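# Push loaded cart through self-closing door into taped bay

## Task

Move the loaded utility cart through the door that swings shut on its own and leave it parked in the yellow-taped area, with each of its four wheels fully within the tape and none touching it. The cartons have to be in the cart's top tray, with no part of them extending beyond the tray's rim. Finish by releasing the cart and backing away from it. The robot must not tip over or be left leaning, or the task fails. Anything that holds its place only because the robot is still supporting it is not counted.

## Robot and tools

ROBOT. A Hello Robot Stretch 4 with one arm: an omni-wheel base, a lift that slides up a mast, a telescoping arm that reaches forward, a three-joint wrist (yaw, pitch, roll) and a two-finger gripper. It stands about 1.6 m tall, and its base rim lies within 0.23 m of the base origin. The cameras are head_camera (top of the mast, aimed forward and down; turn the base to look elsewhere), head_left_camera and head_right_camera (fisheyes beside it, aimed more steeply down, showing the base and arm), and wrist_camera (behind the fingers, looking along them, fingertips near the bottom of its image).

FRAMES. Base frame: origin on the floor under the base centre, x forward, y left, z up. hand_pose, a point between the open fingertips, is reported in this frame and may be somewhat inaccurate; with all wrist joints at 0 its axes line up with the base frame. The odometry frame is where the base frame was when the scene began.

execute_actions. Argument actions: a list holding a single action, or empty (then it only reports state and images). Argument cameras: a list of names from head_camera, head_left_camera, head_right_camera, wrist_camera, all; omitted, null or ["all"] gives every camera, [] gives none. An action may contain base, joints, or both, plus optional pace and contact_limits; alternatively it is just {"end_of_arm": "enable_torque"}, which re-powers any wrist or gripper motor that shut itself off so it holds its current spot. Motions in one action begin together and may finish at different times.
- base: exactly one key, each a relative move from where the base last reported itself, not a pose. translate_m: straight drive in metres, forward positive, -2 to 2. strafe_m: sideways in metres, left positive, -2 to 2. rotate_rad: turn in place in radians, counter-clockwise (left) positive, -3.2 to 3.2.
- joints: absolute targets keyed by name. lift_m 0 to 1.2 m; arm_m 0 to 0.55 m (extension); wrist_yaw_rad -1.134 to 4.276 (0 forward, positive left, 3.14 stowed back, above 3.4 the arm may block it); wrist_pitch_rad -1.117 to 4.259 (0 level, 1.57 pointing down); wrist_roll_rad -1.117 to 4.259 (0 fingers level, positive turns clockwise viewed from behind); gripper_m -0.038 to 0.141 m, the fingertip gap (negative means fingers pressing each other). Done tolerances: lift and arm 0.004, yaw and roll 0.02, pitch 0.05, gripper 0.004. A joint target beyond range is clipped and the result notes it; any other bad value or unknown key rejects the whole call with no motion.
- pace: "slow", "default", "fast" or "max"; base linear top speeds 0.1/0.3/0.4/0.6 m/s and turning 1/2/3/4 rad/s. With the lift above 0.2 at the start of a base move, speeds are reduced, down to 0.3 m/s and 1 rad/s at lift 1.2.
- contact_limits: only arm_m, 0 (gentlest) to 0.75 (firmest), default 0.5; the arm halts with contact_stop when it pushes harder than that.
One action lasts at most 15 s. Anything omitted from an action may keep pushing to an older target without the status showing it. To unfold the wrist at the start, send lift_m 0.4 with wrist_yaw_rad 0.

wait: seconds 0 to 10; commands nothing, returns the same report as an empty execute_actions.
zoom_image: camera plus region [x0, y0, x1, y1] in pixels of that camera's most recent full image, top-left origin, at most 504 by 504.
read_manual: section "licences" (the default); only legal text, no motion.
finished_scene: scene, the current scene's number. Ends the scene permanently and reports success; the goal must be met and stable. If a result reports a stop, later execute_actions, wait and finished_scene calls in that same reply are skipped.

RESULTS. pictures lists the cameras in the order of the returned images. base_status and joint_status tell how each commanded motion ended: done (for the base, wheels turned as asked even if slipping), off_target (resting short and maybe still pushing), contact_stop_at_<key> (blocked; that part goes slack, a slack lift may sink under load and slack wheels may roll), limit_stop_at_<name>, time_out, torque_fault (wrist motor limp until enable_torque). limit_stop_at_tilt means a lean over 6 degrees: lift, arm and wheels go slack and ignore commands until it lessens. limit_stop_at_own_body: self-collision guard; moving away still works. on_its_own covers what this call did not command; its held at values are targets, not positions. joint_positions gives readings. lidar_m: 12 distances in metres from the base origin, 30-degree sectors, 1st straight ahead going counter-clockwise (4th left, 7th behind, 10th right); "-" is nothing seen or closer than 0.25 m; sees from about 0.15 m up, misses glass and thin legs. wrist_depth_mm: 7x7 grid of median depths, 100 to 2000 mm, row by row from top left. base_odometry counts wheel turns (slip counts as motion); heading -3.142 to 3.142, left positive. If turned_by_wheels and turned_by_imu differ by over about 0.1 rad, something was hit or wheels slipped. base_tilt in degrees, forward and right positive, with a fixed bias near 1.5. motor_effort is percent of maximum, positive toward higher joint values, peak in brackets; for wheel_0, wheel_1, wheel_2 positive turns the base right.

GRIPPING. Command a gap smaller than the object to squeeze; lower values grip harder and pull it toward the wrist. Gripper readings do not prove a hold; a firm grip shows as a clear gripper_m effort change. Lift up if the fingertips snag on a surface.

AVOID. Turning or driving with over 1 kg held and arm_m above 0.2, especially fast; long hard pushes or pulls with the gripper high or a high contact limit (tip-over risk). Pressing the gripper into things with base or arm moves (torque_fault). Rolled, upward-tilted wrist poses that trigger self-collision stops. Drops, slams, hard impacts, and letting the cartons fall or hang over the tray edge. The door closes by itself, so keep it from swinging into the cart or robot.

Each tool is called after "Emit:" by a JSON object that holds its "op" and its "data", one argument or row to a line.

## Session

I'll start by looking at the scene.

Emit:
{"op": "execute_actions", "data": {
  "actions": []
}}

Scene clock: 0.00 s.
base_odometry: x=+0.000 y=+0.000 heading=+0.000 (m, m, rad; odometry frame)
turned_by_wheels: +0.000 (rad since the last result)
turned_by_imu: +0.000 (rad since the last result)
base_tilt: forward=-0.4 right=+0.9 (deg)
lidar_m: 0.65 0.69 1.05 1.29 1.52 1.83 1.78 1.06 0.78 0.74 0.79 0.70
base_status: not commanded
joint_positions: lift_m=+0.178 arm_m=+0.003 wrist_yaw_rad=+3.075 wrist_pitch_rad=-0.008 wrist_roll_rad=-0.004 gripper_m=+0.057
joint_status: not commanded
motor_effort: lift_m=+21 arm_m=+0 wrist_yaw_rad=+1 wrist_pitch_rad=-9 wrist_roll_rad=+0 gripper_m=-3 wheel_0=+0 wheel_1=+0 wheel_2=+0 (%)
hand_pose: x=-0.1084 y=+0.1065 z=+0.3590 quat_wxyz=(+0.033, +0.004, -0.002, +0.999) (m; base frame)
wrist_depth_mm: - 142 1921 1983 1983 1983 1921 / - 131 276 1983 1983 1983 1983 / 109 144 225 1983 1983 1921 1921 / 143 168 - 1983 1983 1983 1921 / 1255 1808 1983 - - 1921 1983 / 1138 1255 202 1308 195 1336 1366 / 854 809 917 - 931 904 931
pictures: head_camera, head_left_camera, head_right_camera, wrist_camera
Images, in order (width x height): head_camera 420x560, head_left_camera 420x672, head_right_camera 420x672, wrist_camera 616x392.

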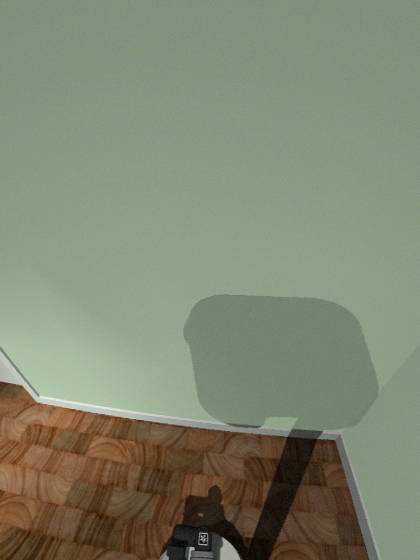

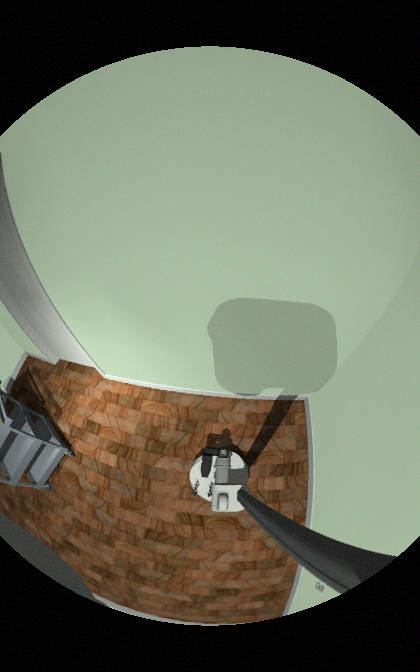

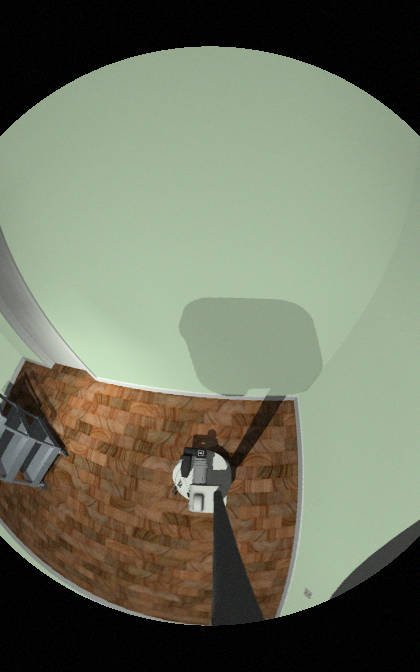

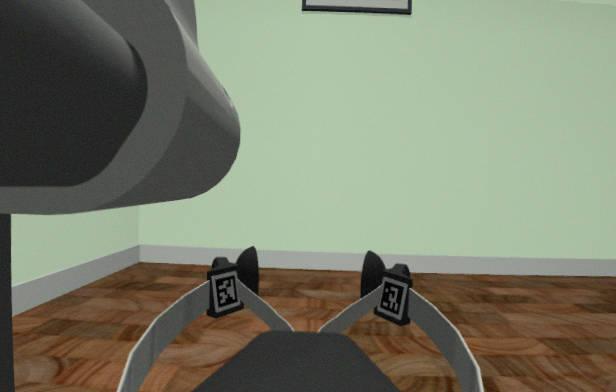

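Emit:
{"op": "execute_actions", "data": {
  "actions": [
    {"base": {"rotate_rad": 1.3}}
  ]
}}

Scene clock: 3.80 s.
base_odometry: x=+0.000 y=+0.000 heading=+1.300 (m, m, rad; odometry frame)
turned_by_wheels: +1.300 (rad since the last result)
turned_by_imu: +1.300 (rad since the last result)
base_tilt: forward=-0.5 right=+0.9 (deg)
lidar_m: 1.36 1.28 2.03 1.78 1.43 0.86 0.76 0.75 0.76 0.66 0.67 0.80
base_status: done
joint_positions: lift_m=+0.178 arm_m=+0.003 wrist_yaw_rad=+3.075 wrist_pitch_rad=-0.008 wrist_roll_rad=-0.004 gripper_m=+0.057
joint_status: not commanded
motor_effort: lift_m=+21(21) arm_m=+0(0) wrist_yaw_rad=+0(2) wrist_pitch_rad=-9(9) wrist_roll_rad=+0(0) gripper_m=-1(1) wheel_0=-1(5) wheel_1=-1(5) wheel_2=+0(7) (%)
hand_pose: x=-0.1084 y=+0.1065 z=+0.3590 quat_wxyz=(+0.033, +0.004, -0.002, +0.999) (m; base frame)
wrist_depth_mm: - 143 904 946 1008 1078 1160 / - 131 277 960 1008 1078 1182 / 109 144 227 960 1008 1098 1182 / 143 167 891 976 1025 1118 1182 / 820 854 891 976 1042 1098 1182 / 820 854 201 960 195 1098 1160 / 798 809 878 - 946 917 946
pictures: head_camera, head_left_camera, head_right_camera, wrist_camera
camera_calibration (this result's frames):
wrist_camera: T_world_to_cam=[[0.0527991, 0.998368, 0.0217514, -0.105523], [0.0197847, 0.0207317, -0.999589, 0.406521], [-0.998409, 0.0532077, -0.0186578, 0.122272], [0, 0, 0, 1]] pos_world=[0.119606, 0.0904172, 0.410931]
Images, in order (width x height): head_camera 420x560, head_left_camera 420x672, head_right_camera 420x672, wrist_camera 616x392.

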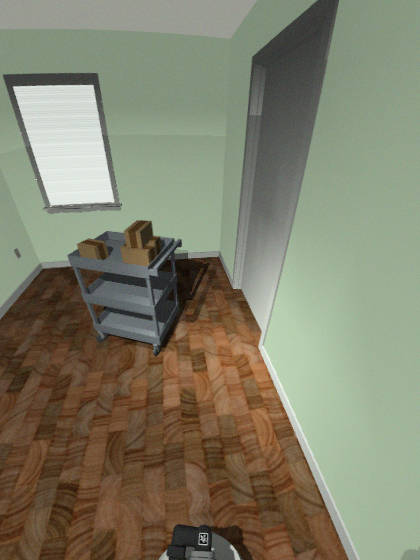

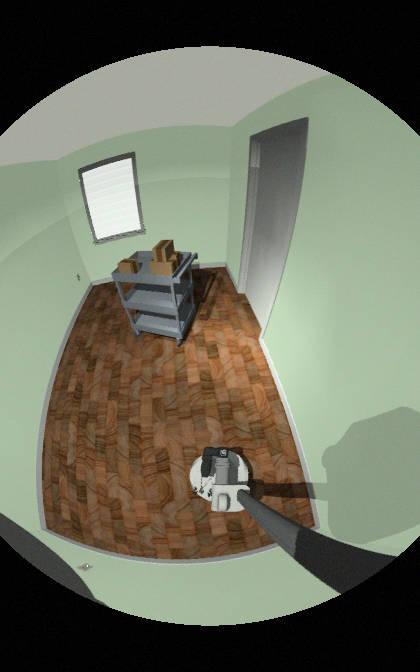

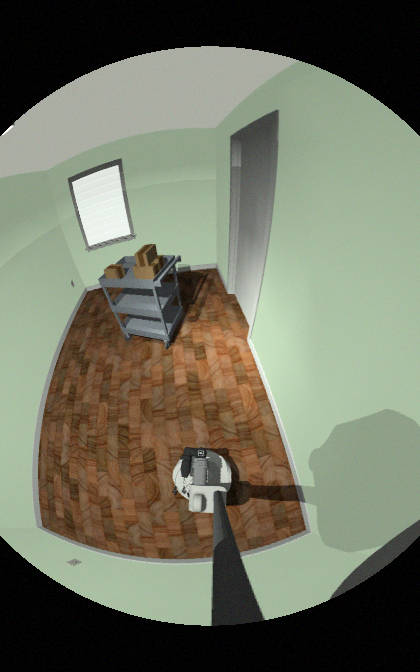

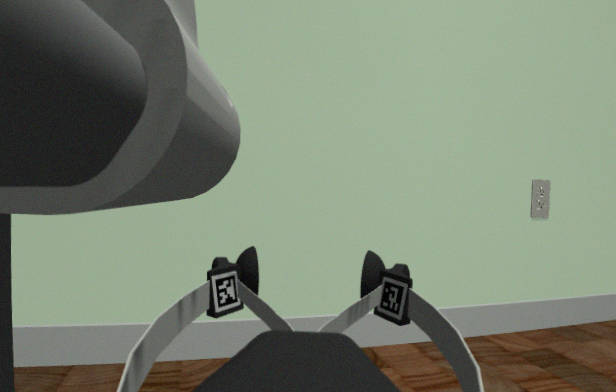

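Emit:
{"op": "zoom_image", "data": {
  "camera": "head_camera",
  "region": [40, 190, 300, 380]
}}

Emit:
{"op": "zoom_image", "data": {
  "camera": "head_camera",
  "region": [200, 0, 420, 380]
}}

Region (40, 190, 300, 380) of head_camera's 420x560 image, scaled by 1.938, with more detail than that image has; it fills the top 368 rows of this view, and the rest is white.

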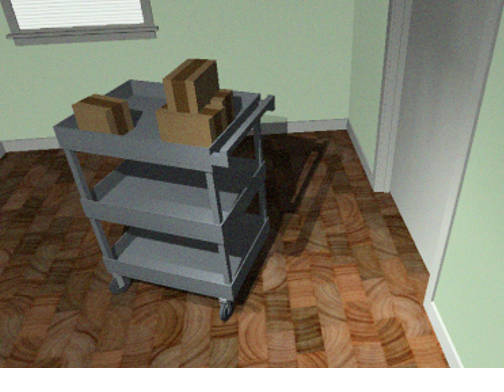

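Region (200, 0, 420, 380) of head_camera's 420x560 image, scaled by 1.326, with more detail than that image has; it fills the left 292 columns of this view, and the rest is white.

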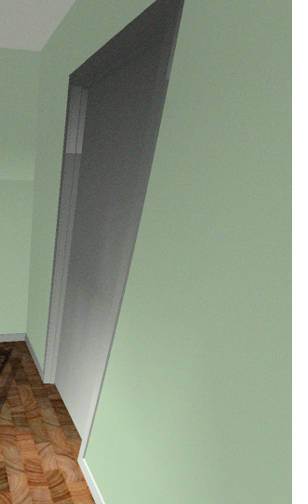

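Emit:
{"op": "execute_actions", "data": {
  "actions": [
    {"base": {"translate_m": 1.0}}
  ]
}}

Scene clock: 38.20 s.
base_odometry: x=+0.268 y=+0.964 heading=+1.300 (m, m, rad; odometry frame)
turned_by_wheels: +0.000 (rad since the last result)
turned_by_imu: -0.010 (rad since the last result)
base_tilt: forward=-0.5 right=+1.0 (deg)
lidar_m: 1.20 0.48 0.39 2.01 2.01 1.97 1.72 0.88 0.54 0.44 0.46 0.66
base_status: done
joint_positions: lift_m=+0.178 arm_m=+0.003 wrist_yaw_rad=+3.075 wrist_pitch_rad=-0.008 wrist_roll_rad=-0.004 gripper_m=+0.057
joint_status: not commanded
motor_effort: lift_m=+20(21) arm_m=+0(0) wrist_yaw_rad=+1(0) wrist_pitch_rad=-9(8) wrist_roll_rad=+0(0) gripper_m=-1(0) wheel_0=+0(3) wheel_1=+0(4) wheel_2=+0(7) (%)
hand_pose: x=-0.1084 y=+0.1065 z=+0.3590 quat_wxyz=(+0.033, +0.004, -0.002, +0.999) (m; base frame)
wrist_depth_mm: - 143 1921 1921 - - - / - 131 276 1983 - - - / 109 144 225 1983 - - - / 143 168 1921 1983 - - - / 1397 1808 1863 1983 - - - / 1138 1229 202 1336 194 1366 1397 / 842 798 931 - 931 917 946
pictures: head_camera, head_left_camera, head_right_camera, wrist_camera
camera_calibration (this result's frames):
wrist_camera: T_world_to_cam=[[0.0527991, 0.998368, 0.0217514, -0.105523], [0.0197848, 0.0207316, -0.999589, 0.406521], [-0.998409, 0.0532077, -0.0186579, 0.122272], [0, 0, 0, 1]] pos_world=[0.119606, 0.0904172, 0.410931]
Images, in order (width x height): head_camera 420x560, head_left_camera 420x672, head_right_camera 420x672, wrist_camera 616x392.

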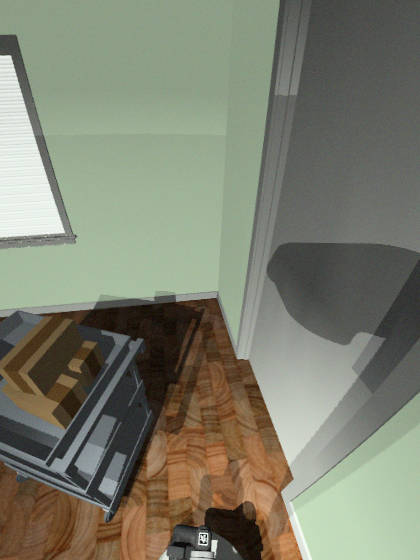

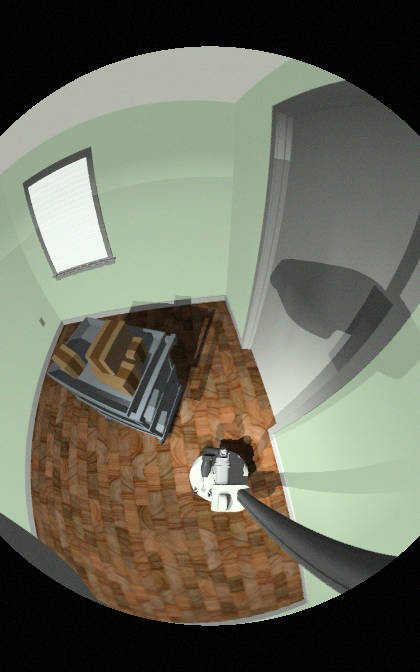

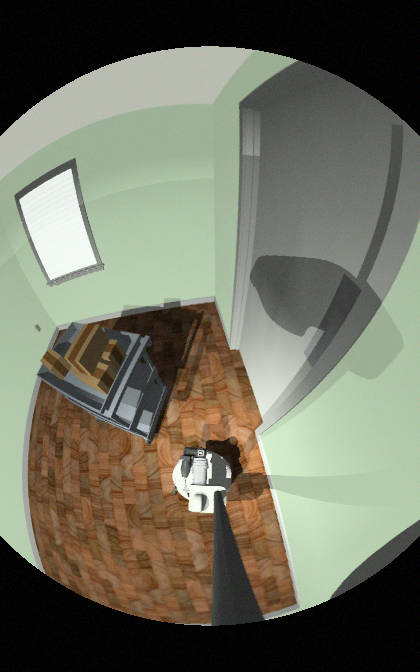

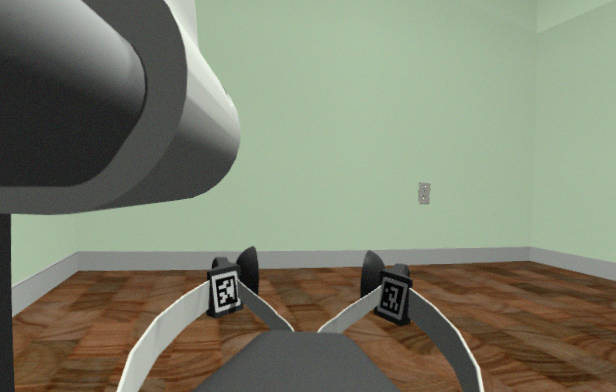

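Emit:
{"op": "execute_actions", "data": {
  "actions": [
    {"base": {"rotate_rad": -0.75}}
  ]
}}

Scene clock: 42.67 s.
base_odometry: x=+0.268 y=+0.964 heading=+0.550 (m, m, rad; odometry frame)
turned_by_wheels: -0.750 (rad since the last result)
turned_by_imu: -0.752 (rad since the last result)
base_tilt: forward=-0.7 right=+0.7 (deg)
lidar_m: 0.50 0.87 0.57 0.40 0.49 2.00 2.16 1.76 1.45 0.63 0.47 0.45
base_status: done
joint_positions: lift_m=+0.178 arm_m=+0.003 wrist_yaw_rad=+3.075 wrist_pitch_rad=-0.008 wrist_roll_rad=-0.004 gripper_m=+0.057
joint_status: not commanded
motor_effort: lift_m=+20(20) arm_m=+0(0) wrist_yaw_rad=-1(1) wrist_pitch_rad=-9(9) wrist_roll_rad=+1(0) gripper_m=-2(1) wheel_0=+0(4) wheel_1=+0(4) wheel_2=-1(6) (%)
hand_pose: x=-0.1084 y=+0.1065 z=+0.3590 quat_wxyz=(+0.033, +0.004, -0.002, +0.999) (m; base frame)
wrist_depth_mm: - 142 - - - 1983 1756 / - 131 277 - - 1863 1756 / 109 144 226 - - 1983 1756 / 143 168 - - - 1921 1756 / 1756 1983 - - - 1863 1756 / 1205 1255 202 1336 195 1397 1366 / 866 809 931 - 946 917 931
pictures: head_camera, head_left_camera, head_right_camera, wrist_camera
camera_calibration (this result's frames):
wrist_camera: T_world_to_cam=[[0.0527993, 0.998368, 0.0217516, -0.105523], [0.0197847, 0.0207319, -0.999589, 0.406521], [-0.998409, 0.053208, -0.0186577, 0.122273], [0, 0, 0, 1]] pos_world=[0.119608, 0.0904172, 0.410931]
Images, in order (width x height): head_camera 420x560, head_left_camera 420x672, head_right_camera 420x672, wrist_camera 616x392.

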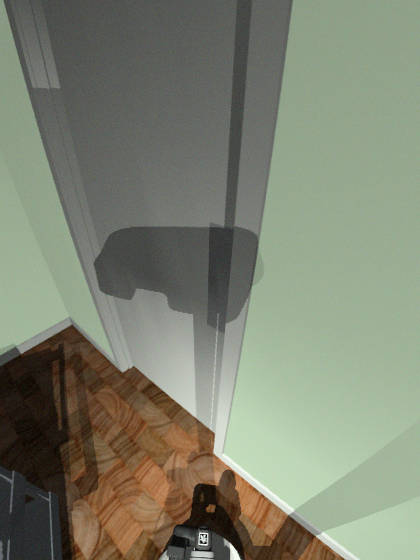

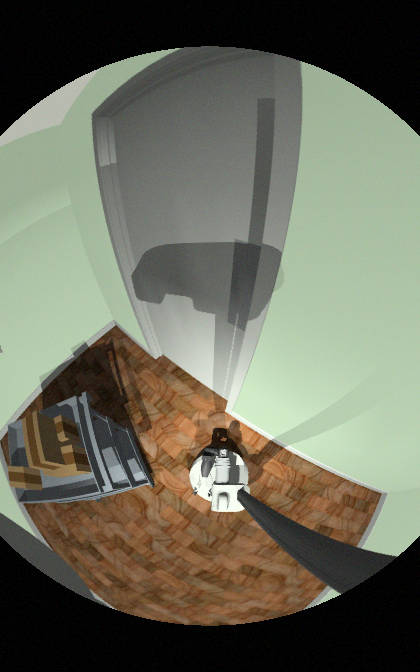

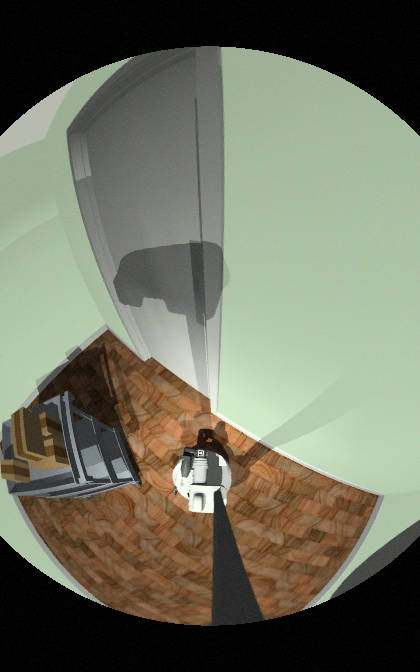

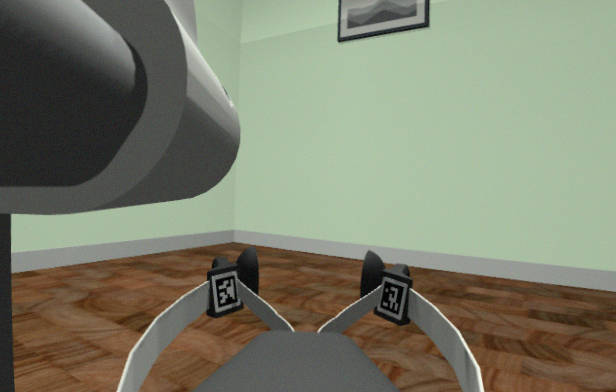

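Emit:
{"op": "zoom_image", "data": {
  "camera": "head_camera",
  "region": [60, 180, 320, 480]
}}

Emit:
{"op": "zoom_image", "data": {
  "camera": "head_left_camera",
  "region": [0, 340, 260, 540]
}}

Region (60, 180, 320, 480) of head_camera's 420x560 image, scaled by 1.680, with more detail than that image has; it fills the left 437 columns of this view, and the rest is white.

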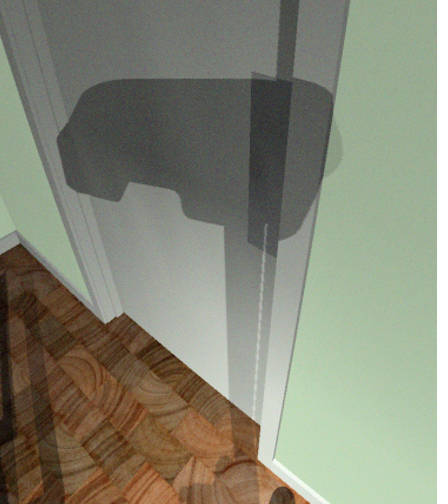

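Region (0, 340, 260, 540) of head_left_camera's 420x672 image, scaled by 1.938, with more detail than that image has; it fills the top 388 rows of this view, and the rest is white.

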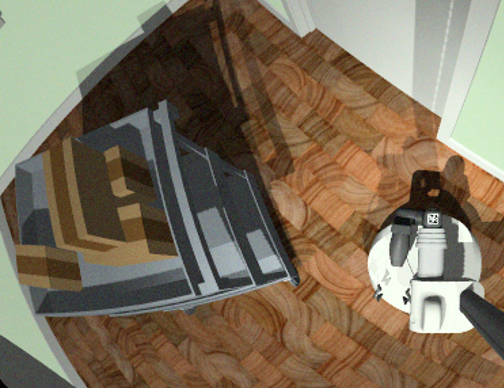

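Emit:
{"op": "execute_actions", "data": {
  "actions": [
    {"base": {"rotate_rad": -0.93}}
  ],
  "cameras": []
}}

Emit:
{"op": "execute_actions", "data": {
  "actions": [
    {"base": {"strafe_m": 0.66}}
  ],
  "cameras": []
}}

Emit:
{"op": "execute_actions", "data": {
  "actions": [
    {"base": {"rotate_rad": 0.33}}
  ]
}}

Scene clock: 108.10 s.
base_odometry: x=+0.268 y=+0.964 heading=-0.380 (m, m, rad; odometry frame)
turned_by_wheels: -0.930 (rad since the last result)
turned_by_imu: -0.932 (rad since the last result)
base_tilt: forward=-0.7 right=+0.7 (deg)
lidar_m: 0.46 0.45 0.50 1.02 0.52 0.41 0.95 1.97 2.12 1.73 1.06 0.55
base_status: done
joint_positions: lift_m=+0.178 arm_m=+0.003 wrist_yaw_rad=+3.075 wrist_pitch_rad=-0.008 wrist_roll_rad=-0.004 gripper_m=+0.057
joint_status: not commanded
motor_effort: lift_m=+20(20) arm_m=+0(0) wrist_yaw_rad=+0(0) wrist_pitch_rad=-8(9) wrist_roll_rad=+0(0) gripper_m=-3(3) wheel_0=+0(4) wheel_1=+0(5) wheel_2=+0(7) (%)
hand_pose: x=-0.1083 y=+0.1065 z=+0.3590 quat_wxyz=(+0.033, +0.004, -0.002, +0.999) (m; base frame)
wrist_depth_mm: - 143 - - 798 866 1863 / - 131 278 - 1118 1182 1983 / 109 144 226 - 559 559 554 / 143 168 - - - - 1983 / 1863 1983 - - 1205 - 1921 / 1182 1229 202 1205 195 854 778 / 842 798 931 - 574 569 564
pictures: none
No camera images: the call's "cameras" was empty. Leave "cameras" out to get every camera's image.

Scene clock: 111.63 s.
base_odometry: x=+0.512 y=+1.576 heading=-0.380 (m, m, rad; odometry frame)
turned_by_wheels: +0.000 (rad since the last result)
turned_by_imu: -0.003 (rad since the last result)
base_tilt: forward=-0.7 right=+0.6 (deg)
lidar_m: 0.34 0.33 0.40 0.58 1.36 1.52 0.34 0.36 0.50 2.33 0.63 0.41
base_status: done
joint_positions: lift_m=+0.178 arm_m=+0.003 wrist_yaw_rad=+3.075 wrist_pitch_rad=-0.008 wrist_roll_rad=-0.004 gripper_m=+0.057
joint_status: not commanded
motor_effort: lift_m=+21(20) arm_m=+0(0) wrist_yaw_rad=+1(2) wrist_pitch_rad=-9(9) wrist_roll_rad=+1(0) gripper_m=-4(0) wheel_0=+1(8) wheel_1=+1(9) wheel_2=+1(3) (%)
hand_pose: x=-0.1084 y=+0.1065 z=+0.3590 quat_wxyz=(+0.033, +0.004, -0.002, +0.999) (m; base frame)
wrist_depth_mm: - 142 539 - - 1708 1336 / - 131 276 - - 1756 1366 / 109 144 225 - - 1708 1366 / 143 168 - - - 1708 1366 / 1983 1160 535 - - 1756 1336 / 741 778 201 1308 195 1397 1281 / 539 530 530 - 946 917 946
pictures: none
No camera images: the call's "cameras" was empty. Leave "cameras" out to get every camera's image.

Scene clock: 112.73 s.
base_odometry: x=+0.512 y=+1.576 heading=-0.050 (m, m, rad; odometry frame)
turned_by_wheels: +0.330 (rad since the last result)
turned_by_imu: +0.330 (rad since the last result)
base_tilt: forward=-0.5 right=+0.8 (deg)
lidar_m: 0.30 0.34 0.50 1.07 1.40 0.32 0.32 0.42 2.44 1.06 0.38 0.32
base_status: done
joint_positions: lift_m=+0.178 arm_m=+0.003 wrist_yaw_rad=+3.075 wrist_pitch_rad=-0.008 wrist_roll_rad=-0.004 gripper_m=+0.057
joint_status: not commanded
motor_effort: lift_m=+20(20) arm_m=+0(0) wrist_yaw_rad=+0(0) wrist_pitch_rad=-8(8) wrist_roll_rad=+1(1) gripper_m=-3(3) wheel_0=+0(4) wheel_1=+0(7) wheel_2=+0(4) (%)
hand_pose: x=-0.1083 y=+0.1065 z=+0.3590 quat_wxyz=(+0.033, +0.004, -0.002, +0.999) (m; base frame)
wrist_depth_mm: - 142 842 831 - - 1808 / - 131 277 1118 - - 1863 / 109 144 226 521 - - 1863 / 143 168 - - - - 1863 / - - 1205 1160 - - 1863 / 1138 654 201 525 195 1366 1366 / 820 668 574 - 946 904 946
pictures: head_camera, head_left_camera, head_right_camera, wrist_camera
camera_calibration (this result's frames):
wrist_camera: T_world_to_cam=[[0.052795, 0.998368, 0.0217517, -0.105523], [0.0197847, 0.0207321, -0.999589, 0.406521], [-0.998409, 0.0532037, -0.0186579, 0.122276], [0, 0, 0, 1]] pos_world=[0.11961, 0.0904169, 0.410931]
Images, in order (width x height): head_camera 420x560, head_left_camera 420x672, head_right_camera 420x672, wrist_camera 616x392.

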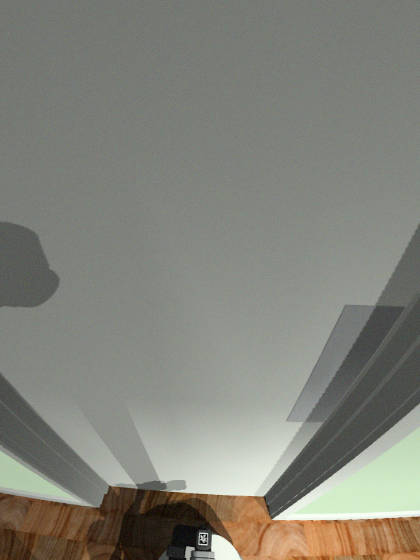

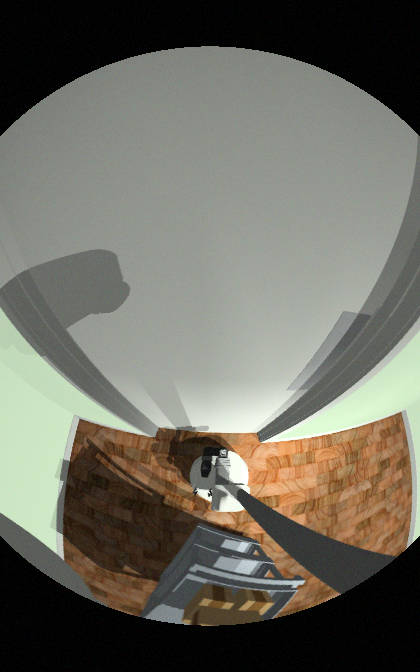

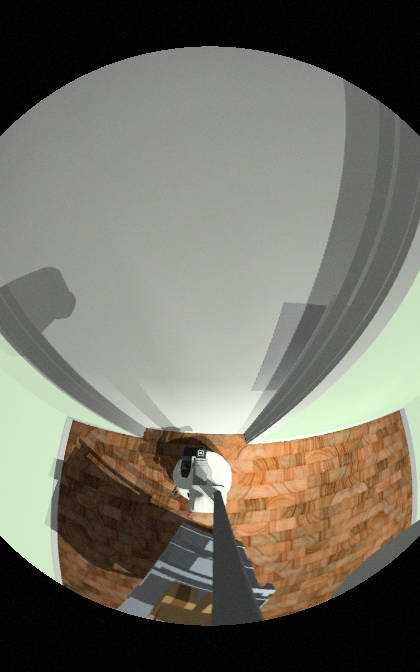

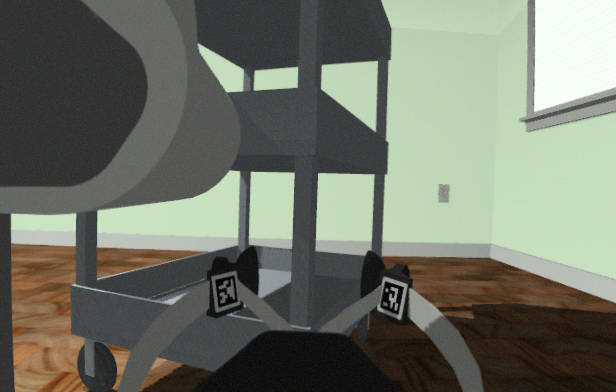

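Emit:
{"op": "execute_actions", "data": {
  "actions": [
    {"base": {"strafe_m": 0.06}}
  ],
  "cameras": []
}}

Emit:
{"op": "execute_actions", "data": {
  "actions": [
    {"base": {"translate_m": 0.35}, "pace": "slow"}
  ]
}}

Scene clock: 129.63 s.
base_odometry: x=+0.515 y=+1.636 heading=-0.050 (m, m, rad; odometry frame)
turned_by_wheels: +0.000 (rad since the last result)
turned_by_imu: -0.002 (rad since the last result)
base_tilt: forward=-0.6 right=+0.7 (deg)
lidar_m: 0.30 0.33 0.48 1.09 1.35 0.69 0.32 0.42 2.50 1.07 0.43 0.33
base_status: done
joint_positions: lift_m=+0.178 arm_m=+0.003 wrist_yaw_rad=+3.075 wrist_pitch_rad=-0.008 wrist_roll_rad=-0.004 gripper_m=+0.057
joint_status: not commanded
motor_effort: lift_m=+20(20) arm_m=+0(0) wrist_yaw_rad=-1(2) wrist_pitch_rad=-8(9) wrist_roll_rad=+0(0) gripper_m=-4(1) wheel_0=+1(6) wheel_1=-2(7) wheel_2=-1(1) (%)
hand_pose: x=-0.1083 y=+0.1065 z=+0.3590 quat_wxyz=(+0.033, +0.004, -0.002, +0.999) (m; base frame)
wrist_depth_mm: - 143 778 866 - - 1756 / - 131 277 - - - 1756 / 109 144 226 676 - - 1756 / 143 168 - - - - 1756 / 1756 - 1118 1182 - - 1708 / 668 615 202 676 195 1397 1430 / 715 603 549 - 931 891 931
pictures: none
No camera images: the call's "cameras" was empty. Leave "cameras" out to get every camera's image.

Scene clock: 134.40 s.
base_odometry: x=+0.865 y=+1.619 heading=-0.050 (m, m, rad; odometry frame)
turned_by_wheels: +0.000 (rad since the last result)
turned_by_imu: +0.001 (rad since the last result)
base_tilt: forward=-0.6 right=+0.7 (deg)
lidar_m: 0.25 - 0.25 0.32 1.35 1.86 0.65 0.80 2.60 0.36 2.50 0.29
base_status: done
joint_positions: lift_m=+0.178 arm_m=+0.003 wrist_yaw_rad=+3.077 wrist_pitch_rad=-0.008 wrist_roll_rad=-0.004 gripper_m=+0.057
joint_status: not commanded
motor_effort: lift_m=+20(21) arm_m=+0(0) wrist_yaw_rad=-7(13) wrist_pitch_rad=-9(8) wrist_roll_rad=+0(1) gripper_m=-4(2) wheel_0=+1(8) wheel_1=+3(10) wheel_2=-2(14) (%)
hand_pose: x=-0.1086 y=+0.1058 z=+0.3590 quat_wxyz=(+0.032, +0.004, -0.002, +0.999) (m; base frame)
wrist_depth_mm: - 143 904 1042 - - 1708 / - 129 274 1366 - - 1756 / 108 144 222 1160 - - 1756 / 143 166 - - - - 1756 / - 1921 1336 1430 - - 1756 / 1205 1060 202 1118 195 1366 1366 / 854 809 931 - 931 904 931
pictures: head_camera, head_left_camera, head_right_camera, wrist_camera
camera_calibration (this result's frames):
wrist_camera: T_world_to_cam=[[0.0501174, 0.998506, 0.0217521, -0.105058], [0.0197011, 0.0207869, -0.99959, 0.406558], [-0.998549, 0.0505254, -0.0186298, 0.122291], [0, 0, 0, 1]] pos_world=[0.119369, 0.0902716, 0.410955]
Images, in order (width x height): head_camera 420x560, head_left_camera 420x672, head_right_camera 420x672, wrist_camera 616x392.

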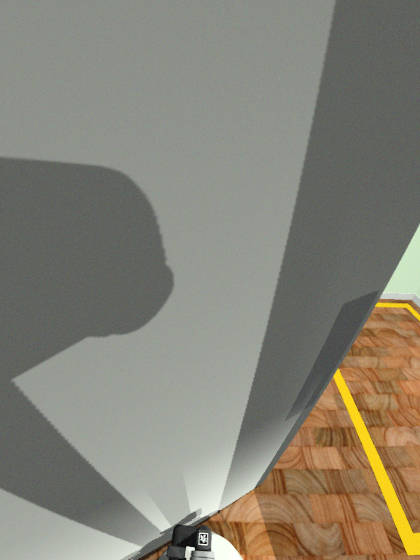

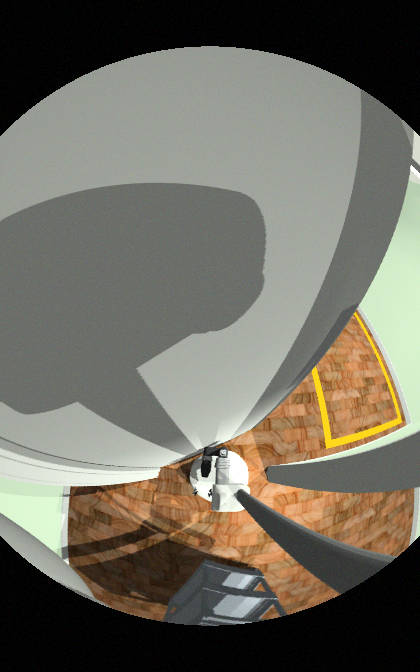

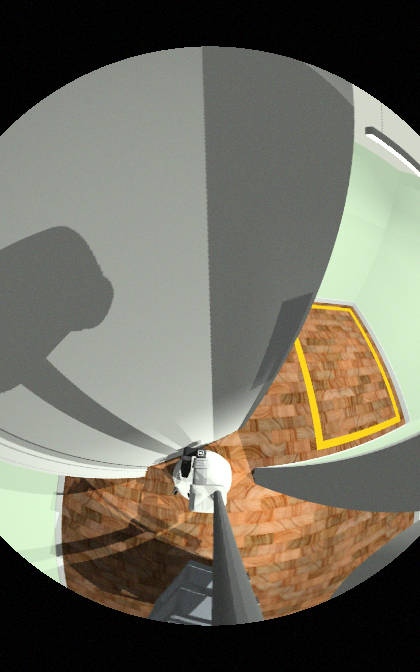

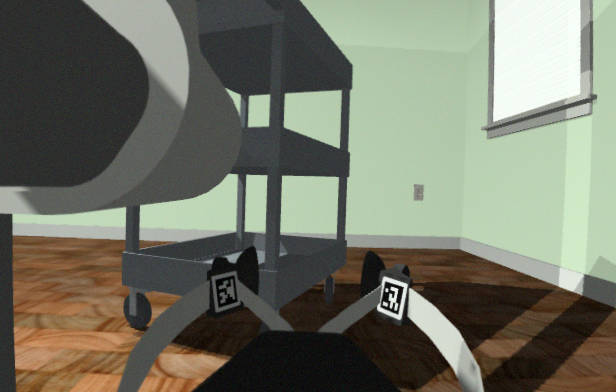

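Emit:
{"op": "execute_actions", "data": {
  "actions": [
    {"base": {"rotate_rad": -0.9}, "pace": "slow"}
  ]
}}

Scene clock: 138.97 s.
base_odometry: x=+0.865 y=+1.619 heading=-0.950 (m, m, rad; odometry frame)
turned_by_wheels: -0.900 (rad since the last result)
turned_by_imu: -0.902 (rad since the last result)
base_tilt: forward=-0.5 right=+0.9 (deg)
lidar_m: 0.42 0.25 - - 0.25 0.37 1.44 0.79 0.66 0.92 0.37 0.34
base_status: done
joint_positions: lift_m=+0.178 arm_m=+0.003 wrist_yaw_rad=+3.075 wrist_pitch_rad=-0.008 wrist_roll_rad=-0.004 gripper_m=+0.057
joint_status: not commanded
motor_effort: lift_m=+20(21) arm_m=+0(0) wrist_yaw_rad=+1(7) wrist_pitch_rad=-9(9) wrist_roll_rad=+0(0) gripper_m=-4(4) wheel_0=-1(9) wheel_1=+3(10) wheel_2=-1(3) (%)
hand_pose: x=-0.1083 y=+0.1065 z=+0.3590 quat_wxyz=(+0.033, +0.004, -0.002, +0.999) (m; base frame)
wrist_depth_mm: - 142 - 1756 1499 362 213 / - 131 278 1708 1430 359 214 / 109 144 226 1708 549 355 213 / 143 168 1983 1756 549 349 211 / - - 1983 1756 535 342 208 / 1182 1255 202 1308 195 327 204 / 854 820 931 - 525 257 199
pictures: head_camera, head_left_camera, head_right_camera, wrist_camera
camera_calibration (this result's frames):
wrist_camera: T_world_to_cam=[[0.0528121, 0.998368, 0.0217519, -0.105526], [0.0197887, 0.0207317, -0.999589, 0.406519], [-0.998408, 0.0532208, -0.0186615, 0.122281], [0, 0, 0, 1]] pos_world=[0.119615, 0.0904179, 0.410929]
Images, in order (width x height): head_camera 420x560, head_left_camera 420x672, head_right_camera 420x672, wrist_camera 616x392.

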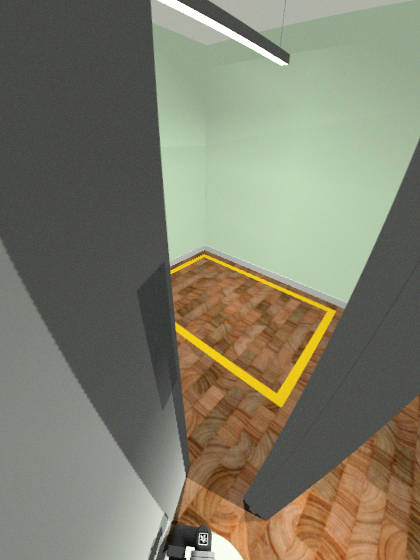

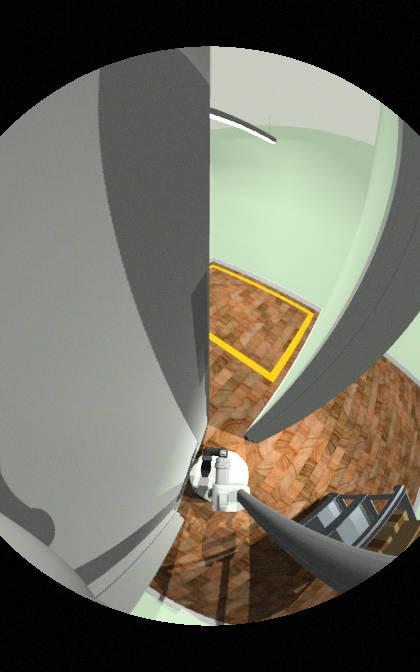

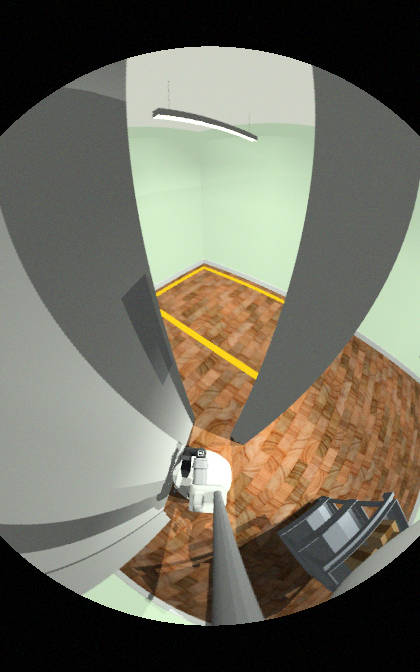

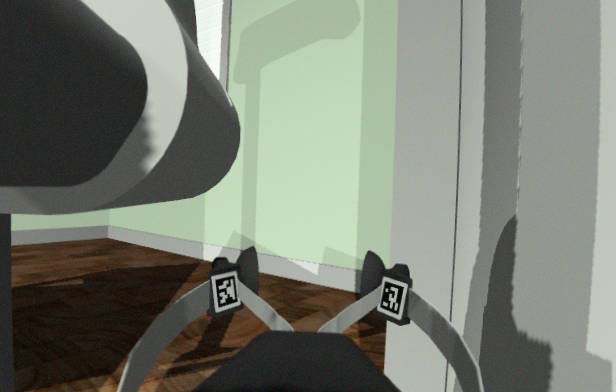

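Emit:
{"op": "execute_actions", "data": {
  "actions": [
    {"base": {"rotate_rad": -2.24}, "joints": {"lift_m": 0.65}, "pace": "slow"}
  ],
  "cameras": ["head_camera", "head_left_camera"]
}}

Scene clock: 166.47 s.
base_odometry: x=+0.865 y=+1.619 heading=+3.094 (m, m, rad; odometry frame)
turned_by_wheels: -2.240 (rad since the last result)
turned_by_imu: -2.241 (rad since the last result)
base_tilt: forward=-0.6 right=+0.7 (deg)
lidar_m: 0.68 0.82 2.52 0.35 2.60 0.25 0.25 - 0.25 0.29 1.31 1.85
base_status: done
joint_positions: lift_m=+0.650 arm_m=+0.003 wrist_yaw_rad=+3.075 wrist_pitch_rad=-0.008 wrist_roll_rad=-0.004 gripper_m=+0.057
joint_status: all done
motor_effort: lift_m=+24(24) arm_m=+0(0) wrist_yaw_rad=+0(1) wrist_pitch_rad=-8(9) wrist_roll_rad=-1(0) gripper_m=-2(1) wheel_0=+1(5) wheel_1=-1(11) wheel_2=+3(11) (%)
hand_pose: x=-0.1084 y=+0.1065 z=+0.8303 quat_wxyz=(+0.033, +0.004, -0.002, +0.999) (m; base frame)
wrist_depth_mm: - 142 357 397 452 - - / - 131 277 402 452 - - / 109 144 226 404 455 - - / 143 168 364 402 455 - - / 298 329 355 407 462 - - / 301 325 202 402 195 - - / 304 320 362 - 473 1983 -
pictures: head_camera, head_left_camera
Images, in order (width x height): head_camera 420x560, head_left_camera 420x672.

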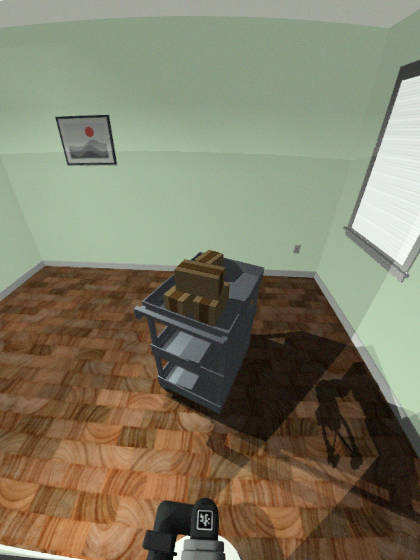

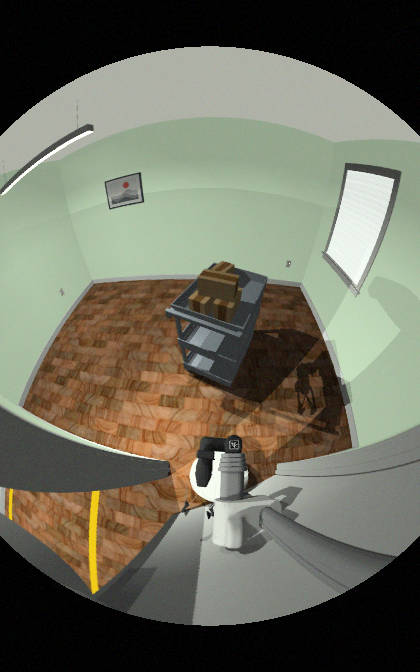

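Emit:
{"op": "zoom_image", "data": {
  "camera": "head_camera",
  "region": [110, 230, 290, 430]
}}

Region (110, 230, 290, 430) of head_camera's 420x560 image, scaled by 2.520, with more detail than that image has; it fills the left 454 columns of this view, and the rest is white.

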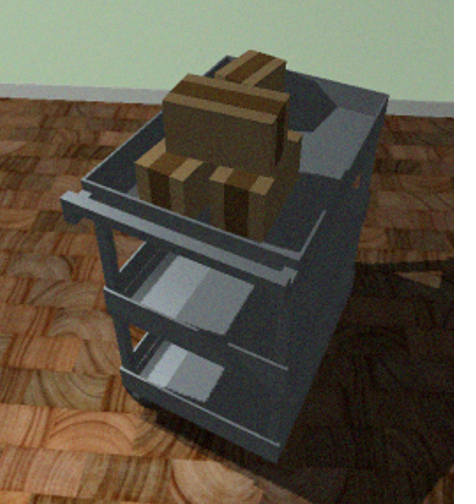

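Emit:
{"op": "execute_actions", "data": {
  "actions": [
    {"joints": {"arm_m": 0.06, "wrist_yaw_rad": 0.0, "wrist_roll_rad": 1.57, "gripper_m": 0.11}}
  ],
  "cameras": []
}}

Emit:
{"op": "execute_actions", "data": {
  "actions": [
    {"base": {"rotate_rad": 0.33}, "pace": "slow"}
  ]
}}

Scene clock: 199.53 s.
base_odometry: x=+0.865 y=+1.619 heading=+3.094 (m, m, rad; odometry frame)
turned_by_wheels: +0.000 (rad since the last result)
turned_by_imu: -0.002 (rad since the last result)
base_tilt: forward=-0.5 right=+0.7 (deg)
lidar_m: 0.66 0.83 2.50 0.36 2.58 0.25 0.25 - 0.25 0.29 1.35 1.85
base_status: not commanded
joint_positions: lift_m=+0.650 arm_m=+0.058 wrist_yaw_rad=+0.000 wrist_pitch_rad=-0.008 wrist_roll_rad=+1.569 gripper_m=+0.110
joint_status: all done
motor_effort: lift_m=+24(24) arm_m=+9(9) wrist_yaw_rad=+1(8) wrist_pitch_rad=-9(9) wrist_roll_rad=+2(7) gripper_m=-2(1) wheel_0=+0(0) wheel_1=-2(1) wheel_2=+3(3) (%)
hand_pose: x=+0.5178 y=-0.0873 z=+0.8303 quat_wxyz=(+0.708, +0.707, -0.003, +0.003) (m; base frame)
wrist_depth_mm: - - - - - 1863 1281 / - - - - - 1863 1308 / - - - - - 1537 1025 / - - - 634 - 788 960 / - - 661 466 1138 469 459 / - - 597 407 960 668 484 / - - 668 - - 707 525
pictures: none
No camera images: the call's "cameras" was empty. Leave "cameras" out to get every camera's image.

Scene clock: 200.97 s.
base_odometry: x=+0.865 y=+1.619 heading=-2.860 (m, m, rad; odometry frame)
turned_by_wheels: +0.330 (rad since the last result)
turned_by_imu: +0.329 (rad since the last result)
base_tilt: forward=-0.5 right=+0.9 (deg)
lidar_m: 0.71 2.66 0.33 0.35 0.33 0.25 - 0.25 0.25 0.45 1.58 0.64
base_status: done
joint_positions: lift_m=+0.650 arm_m=+0.058 wrist_yaw_rad=+0.000 wrist_pitch_rad=-0.008 wrist_roll_rad=+1.569 gripper_m=+0.110
joint_status: not commanded
motor_effort: lift_m=+23(24) arm_m=+9(9) wrist_yaw_rad=+1(2) wrist_pitch_rad=-9(8) wrist_roll_rad=+2(2) gripper_m=-3(2) wheel_0=-1(4) wheel_1=-4(9) wheel_2=+1(2) (%)
hand_pose: x=+0.5178 y=-0.0874 z=+0.8304 quat_wxyz=(+0.708, +0.707, -0.003, +0.003) (m; base frame)
wrist_depth_mm: - - - 399 404 525 407 / - - 574 415 1098 809 544 / - - 621 473 - 798 473 / - - - 535 - 798 539 / - - - 634 - 661 1118 / - - - 676 - 1499 1182 / - - - - - 1708 1229
pictures: head_camera, head_left_camera, head_right_camera, wrist_camera
camera_calibration (this result's frames):
wrist_camera: T_world_to_cam=[[0.0225614, -0.0192013, -0.999561, 0.819543], [-0.026565, 0.999451, -0.0197988, 0.165305], [0.999392, 0.0270001, 0.0220389, -0.303998], [0, 0, 0, 1]] pos_world=[0.289714, -0.14127, 0.829156]
Images, in order (width x height): head_camera 420x560, head_left_camera 420x672, head_right_camera 420x672, wrist_camera 616x392.

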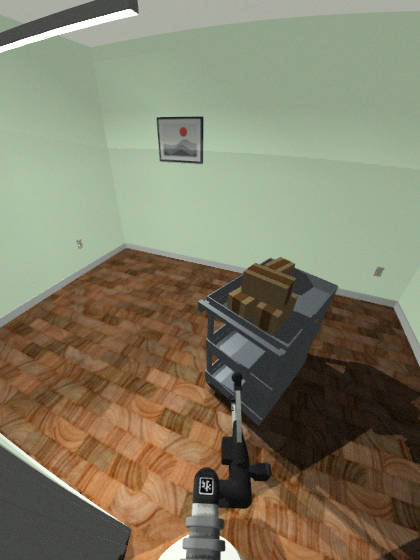

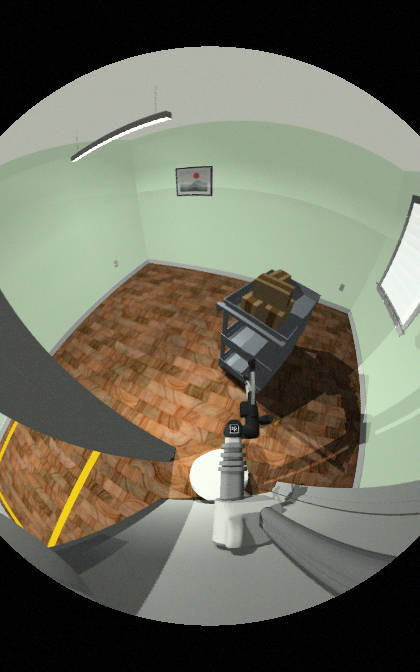

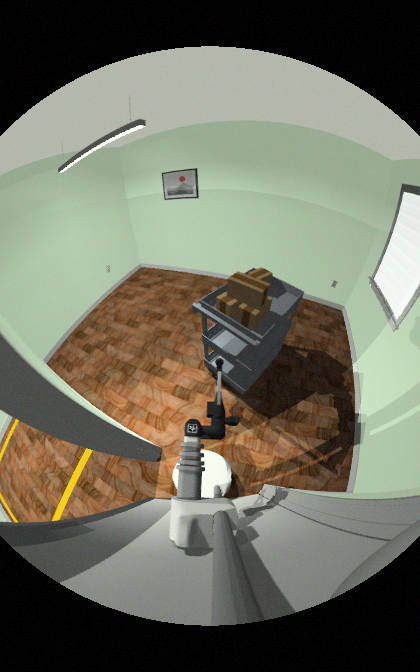

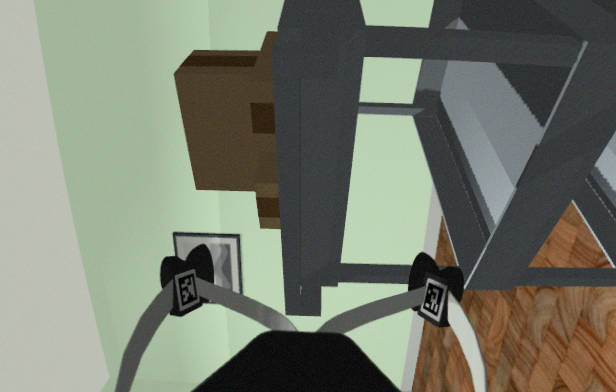

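Emit:
{"op": "zoom_image", "data": {
  "camera": "wrist_camera",
  "region": [200, 0, 420, 340]
}}

Emit:
{"op": "zoom_image", "data": {
  "camera": "head_camera",
  "region": [180, 240, 350, 430]
}}

Region (200, 0, 420, 340) of wrist_camera's 616x392 image, scaled by 1.482; it fills the left 326 columns of this view, and the rest is white.

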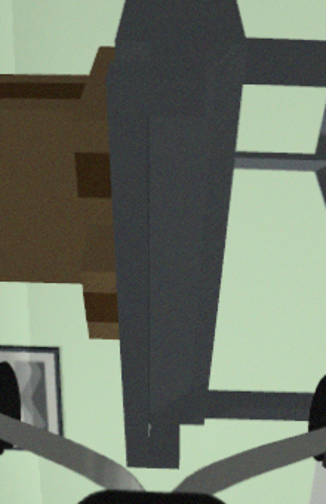

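Region (180, 240, 350, 430) of head_camera's 420x560 image, scaled by 2.653, with more detail than that image has; it fills the left 451 columns of this view, and the rest is white.

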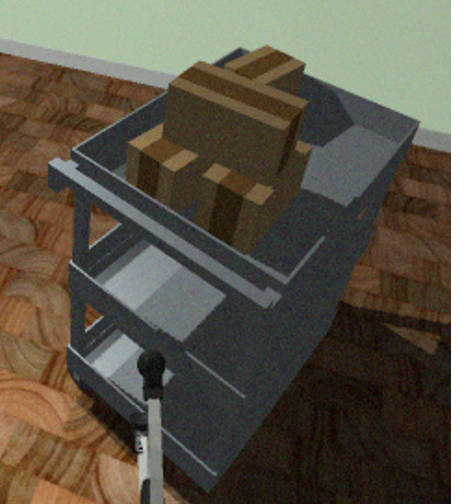

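Emit:
{"op": "execute_actions", "data": {
  "actions": [
    {"joints": {"arm_m": 0.29, "lift_m": 0.67}}
  ],
  "cameras": ["head_camera", "wrist_camera"]
}}

Scene clock: 215.47 s.
base_odometry: x=+0.865 y=+1.619 heading=-2.860 (m, m, rad; odometry frame)
turned_by_wheels: +0.000 (rad since the last result)
turned_by_imu: -0.002 (rad since the last result)
base_tilt: forward=-0.5 right=+0.7 (deg)
lidar_m: 0.71 2.69 0.36 0.37 0.32 0.25 - 0.25 0.25 0.44 1.62 0.66
base_status: not commanded
joint_positions: lift_m=+0.670 arm_m=+0.288 wrist_yaw_rad=+0.000 wrist_pitch_rad=-0.008 wrist_roll_rad=+1.570 gripper_m=+0.110
joint_status: all done
motor_effort: lift_m=+23(24) arm_m=+9(12) wrist_yaw_rad=-1(1) wrist_pitch_rad=-8(9) wrist_roll_rad=+3(2) gripper_m=+0(1) wheel_0=-1(1) wheel_1=-3(4) wheel_2=+1(1) (%)
hand_pose: x=+0.7477 y=-0.0874 z=+0.8504 quat_wxyz=(+0.708, +0.707, -0.003, +0.003) (m; base frame)
wrist_depth_mm: 1983 342 324 163 216 788 580 / - 384 355 181 241 842 564 / - - 399 258 276 768 569 / - - 442 293 325 1921 564 / - - - 338 - 1921 535 / - - - 314 394 462 469 / - - - - - 1661 1255
pictures: head_camera, wrist_camera
camera_calibration (this result's frames):
wrist_camera: T_world_to_cam=[[0.0227284, -0.0191079, -0.999559, 0.83431], [-0.026664, 0.99945, -0.0197122, 0.171781], [0.999386, 0.0271003, 0.0222065, -0.534355], [0, 0, 0, 1]] pos_world=[0.519645, -0.141264, 0.849194]
Images, in order (width x height): head_camera 420x560, wrist_camera 616x392.

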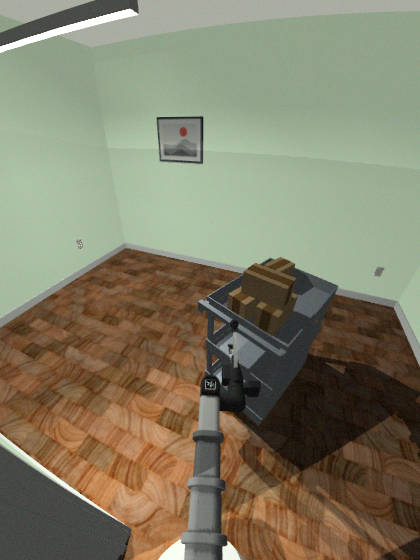

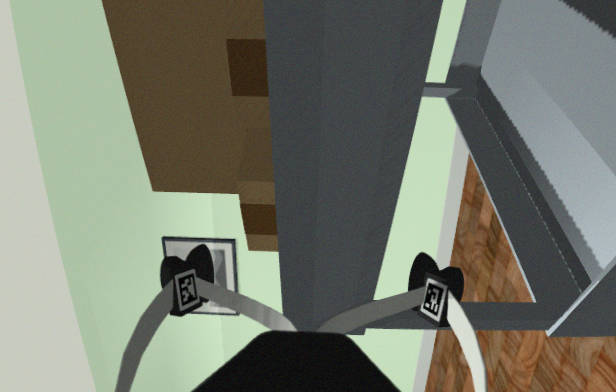

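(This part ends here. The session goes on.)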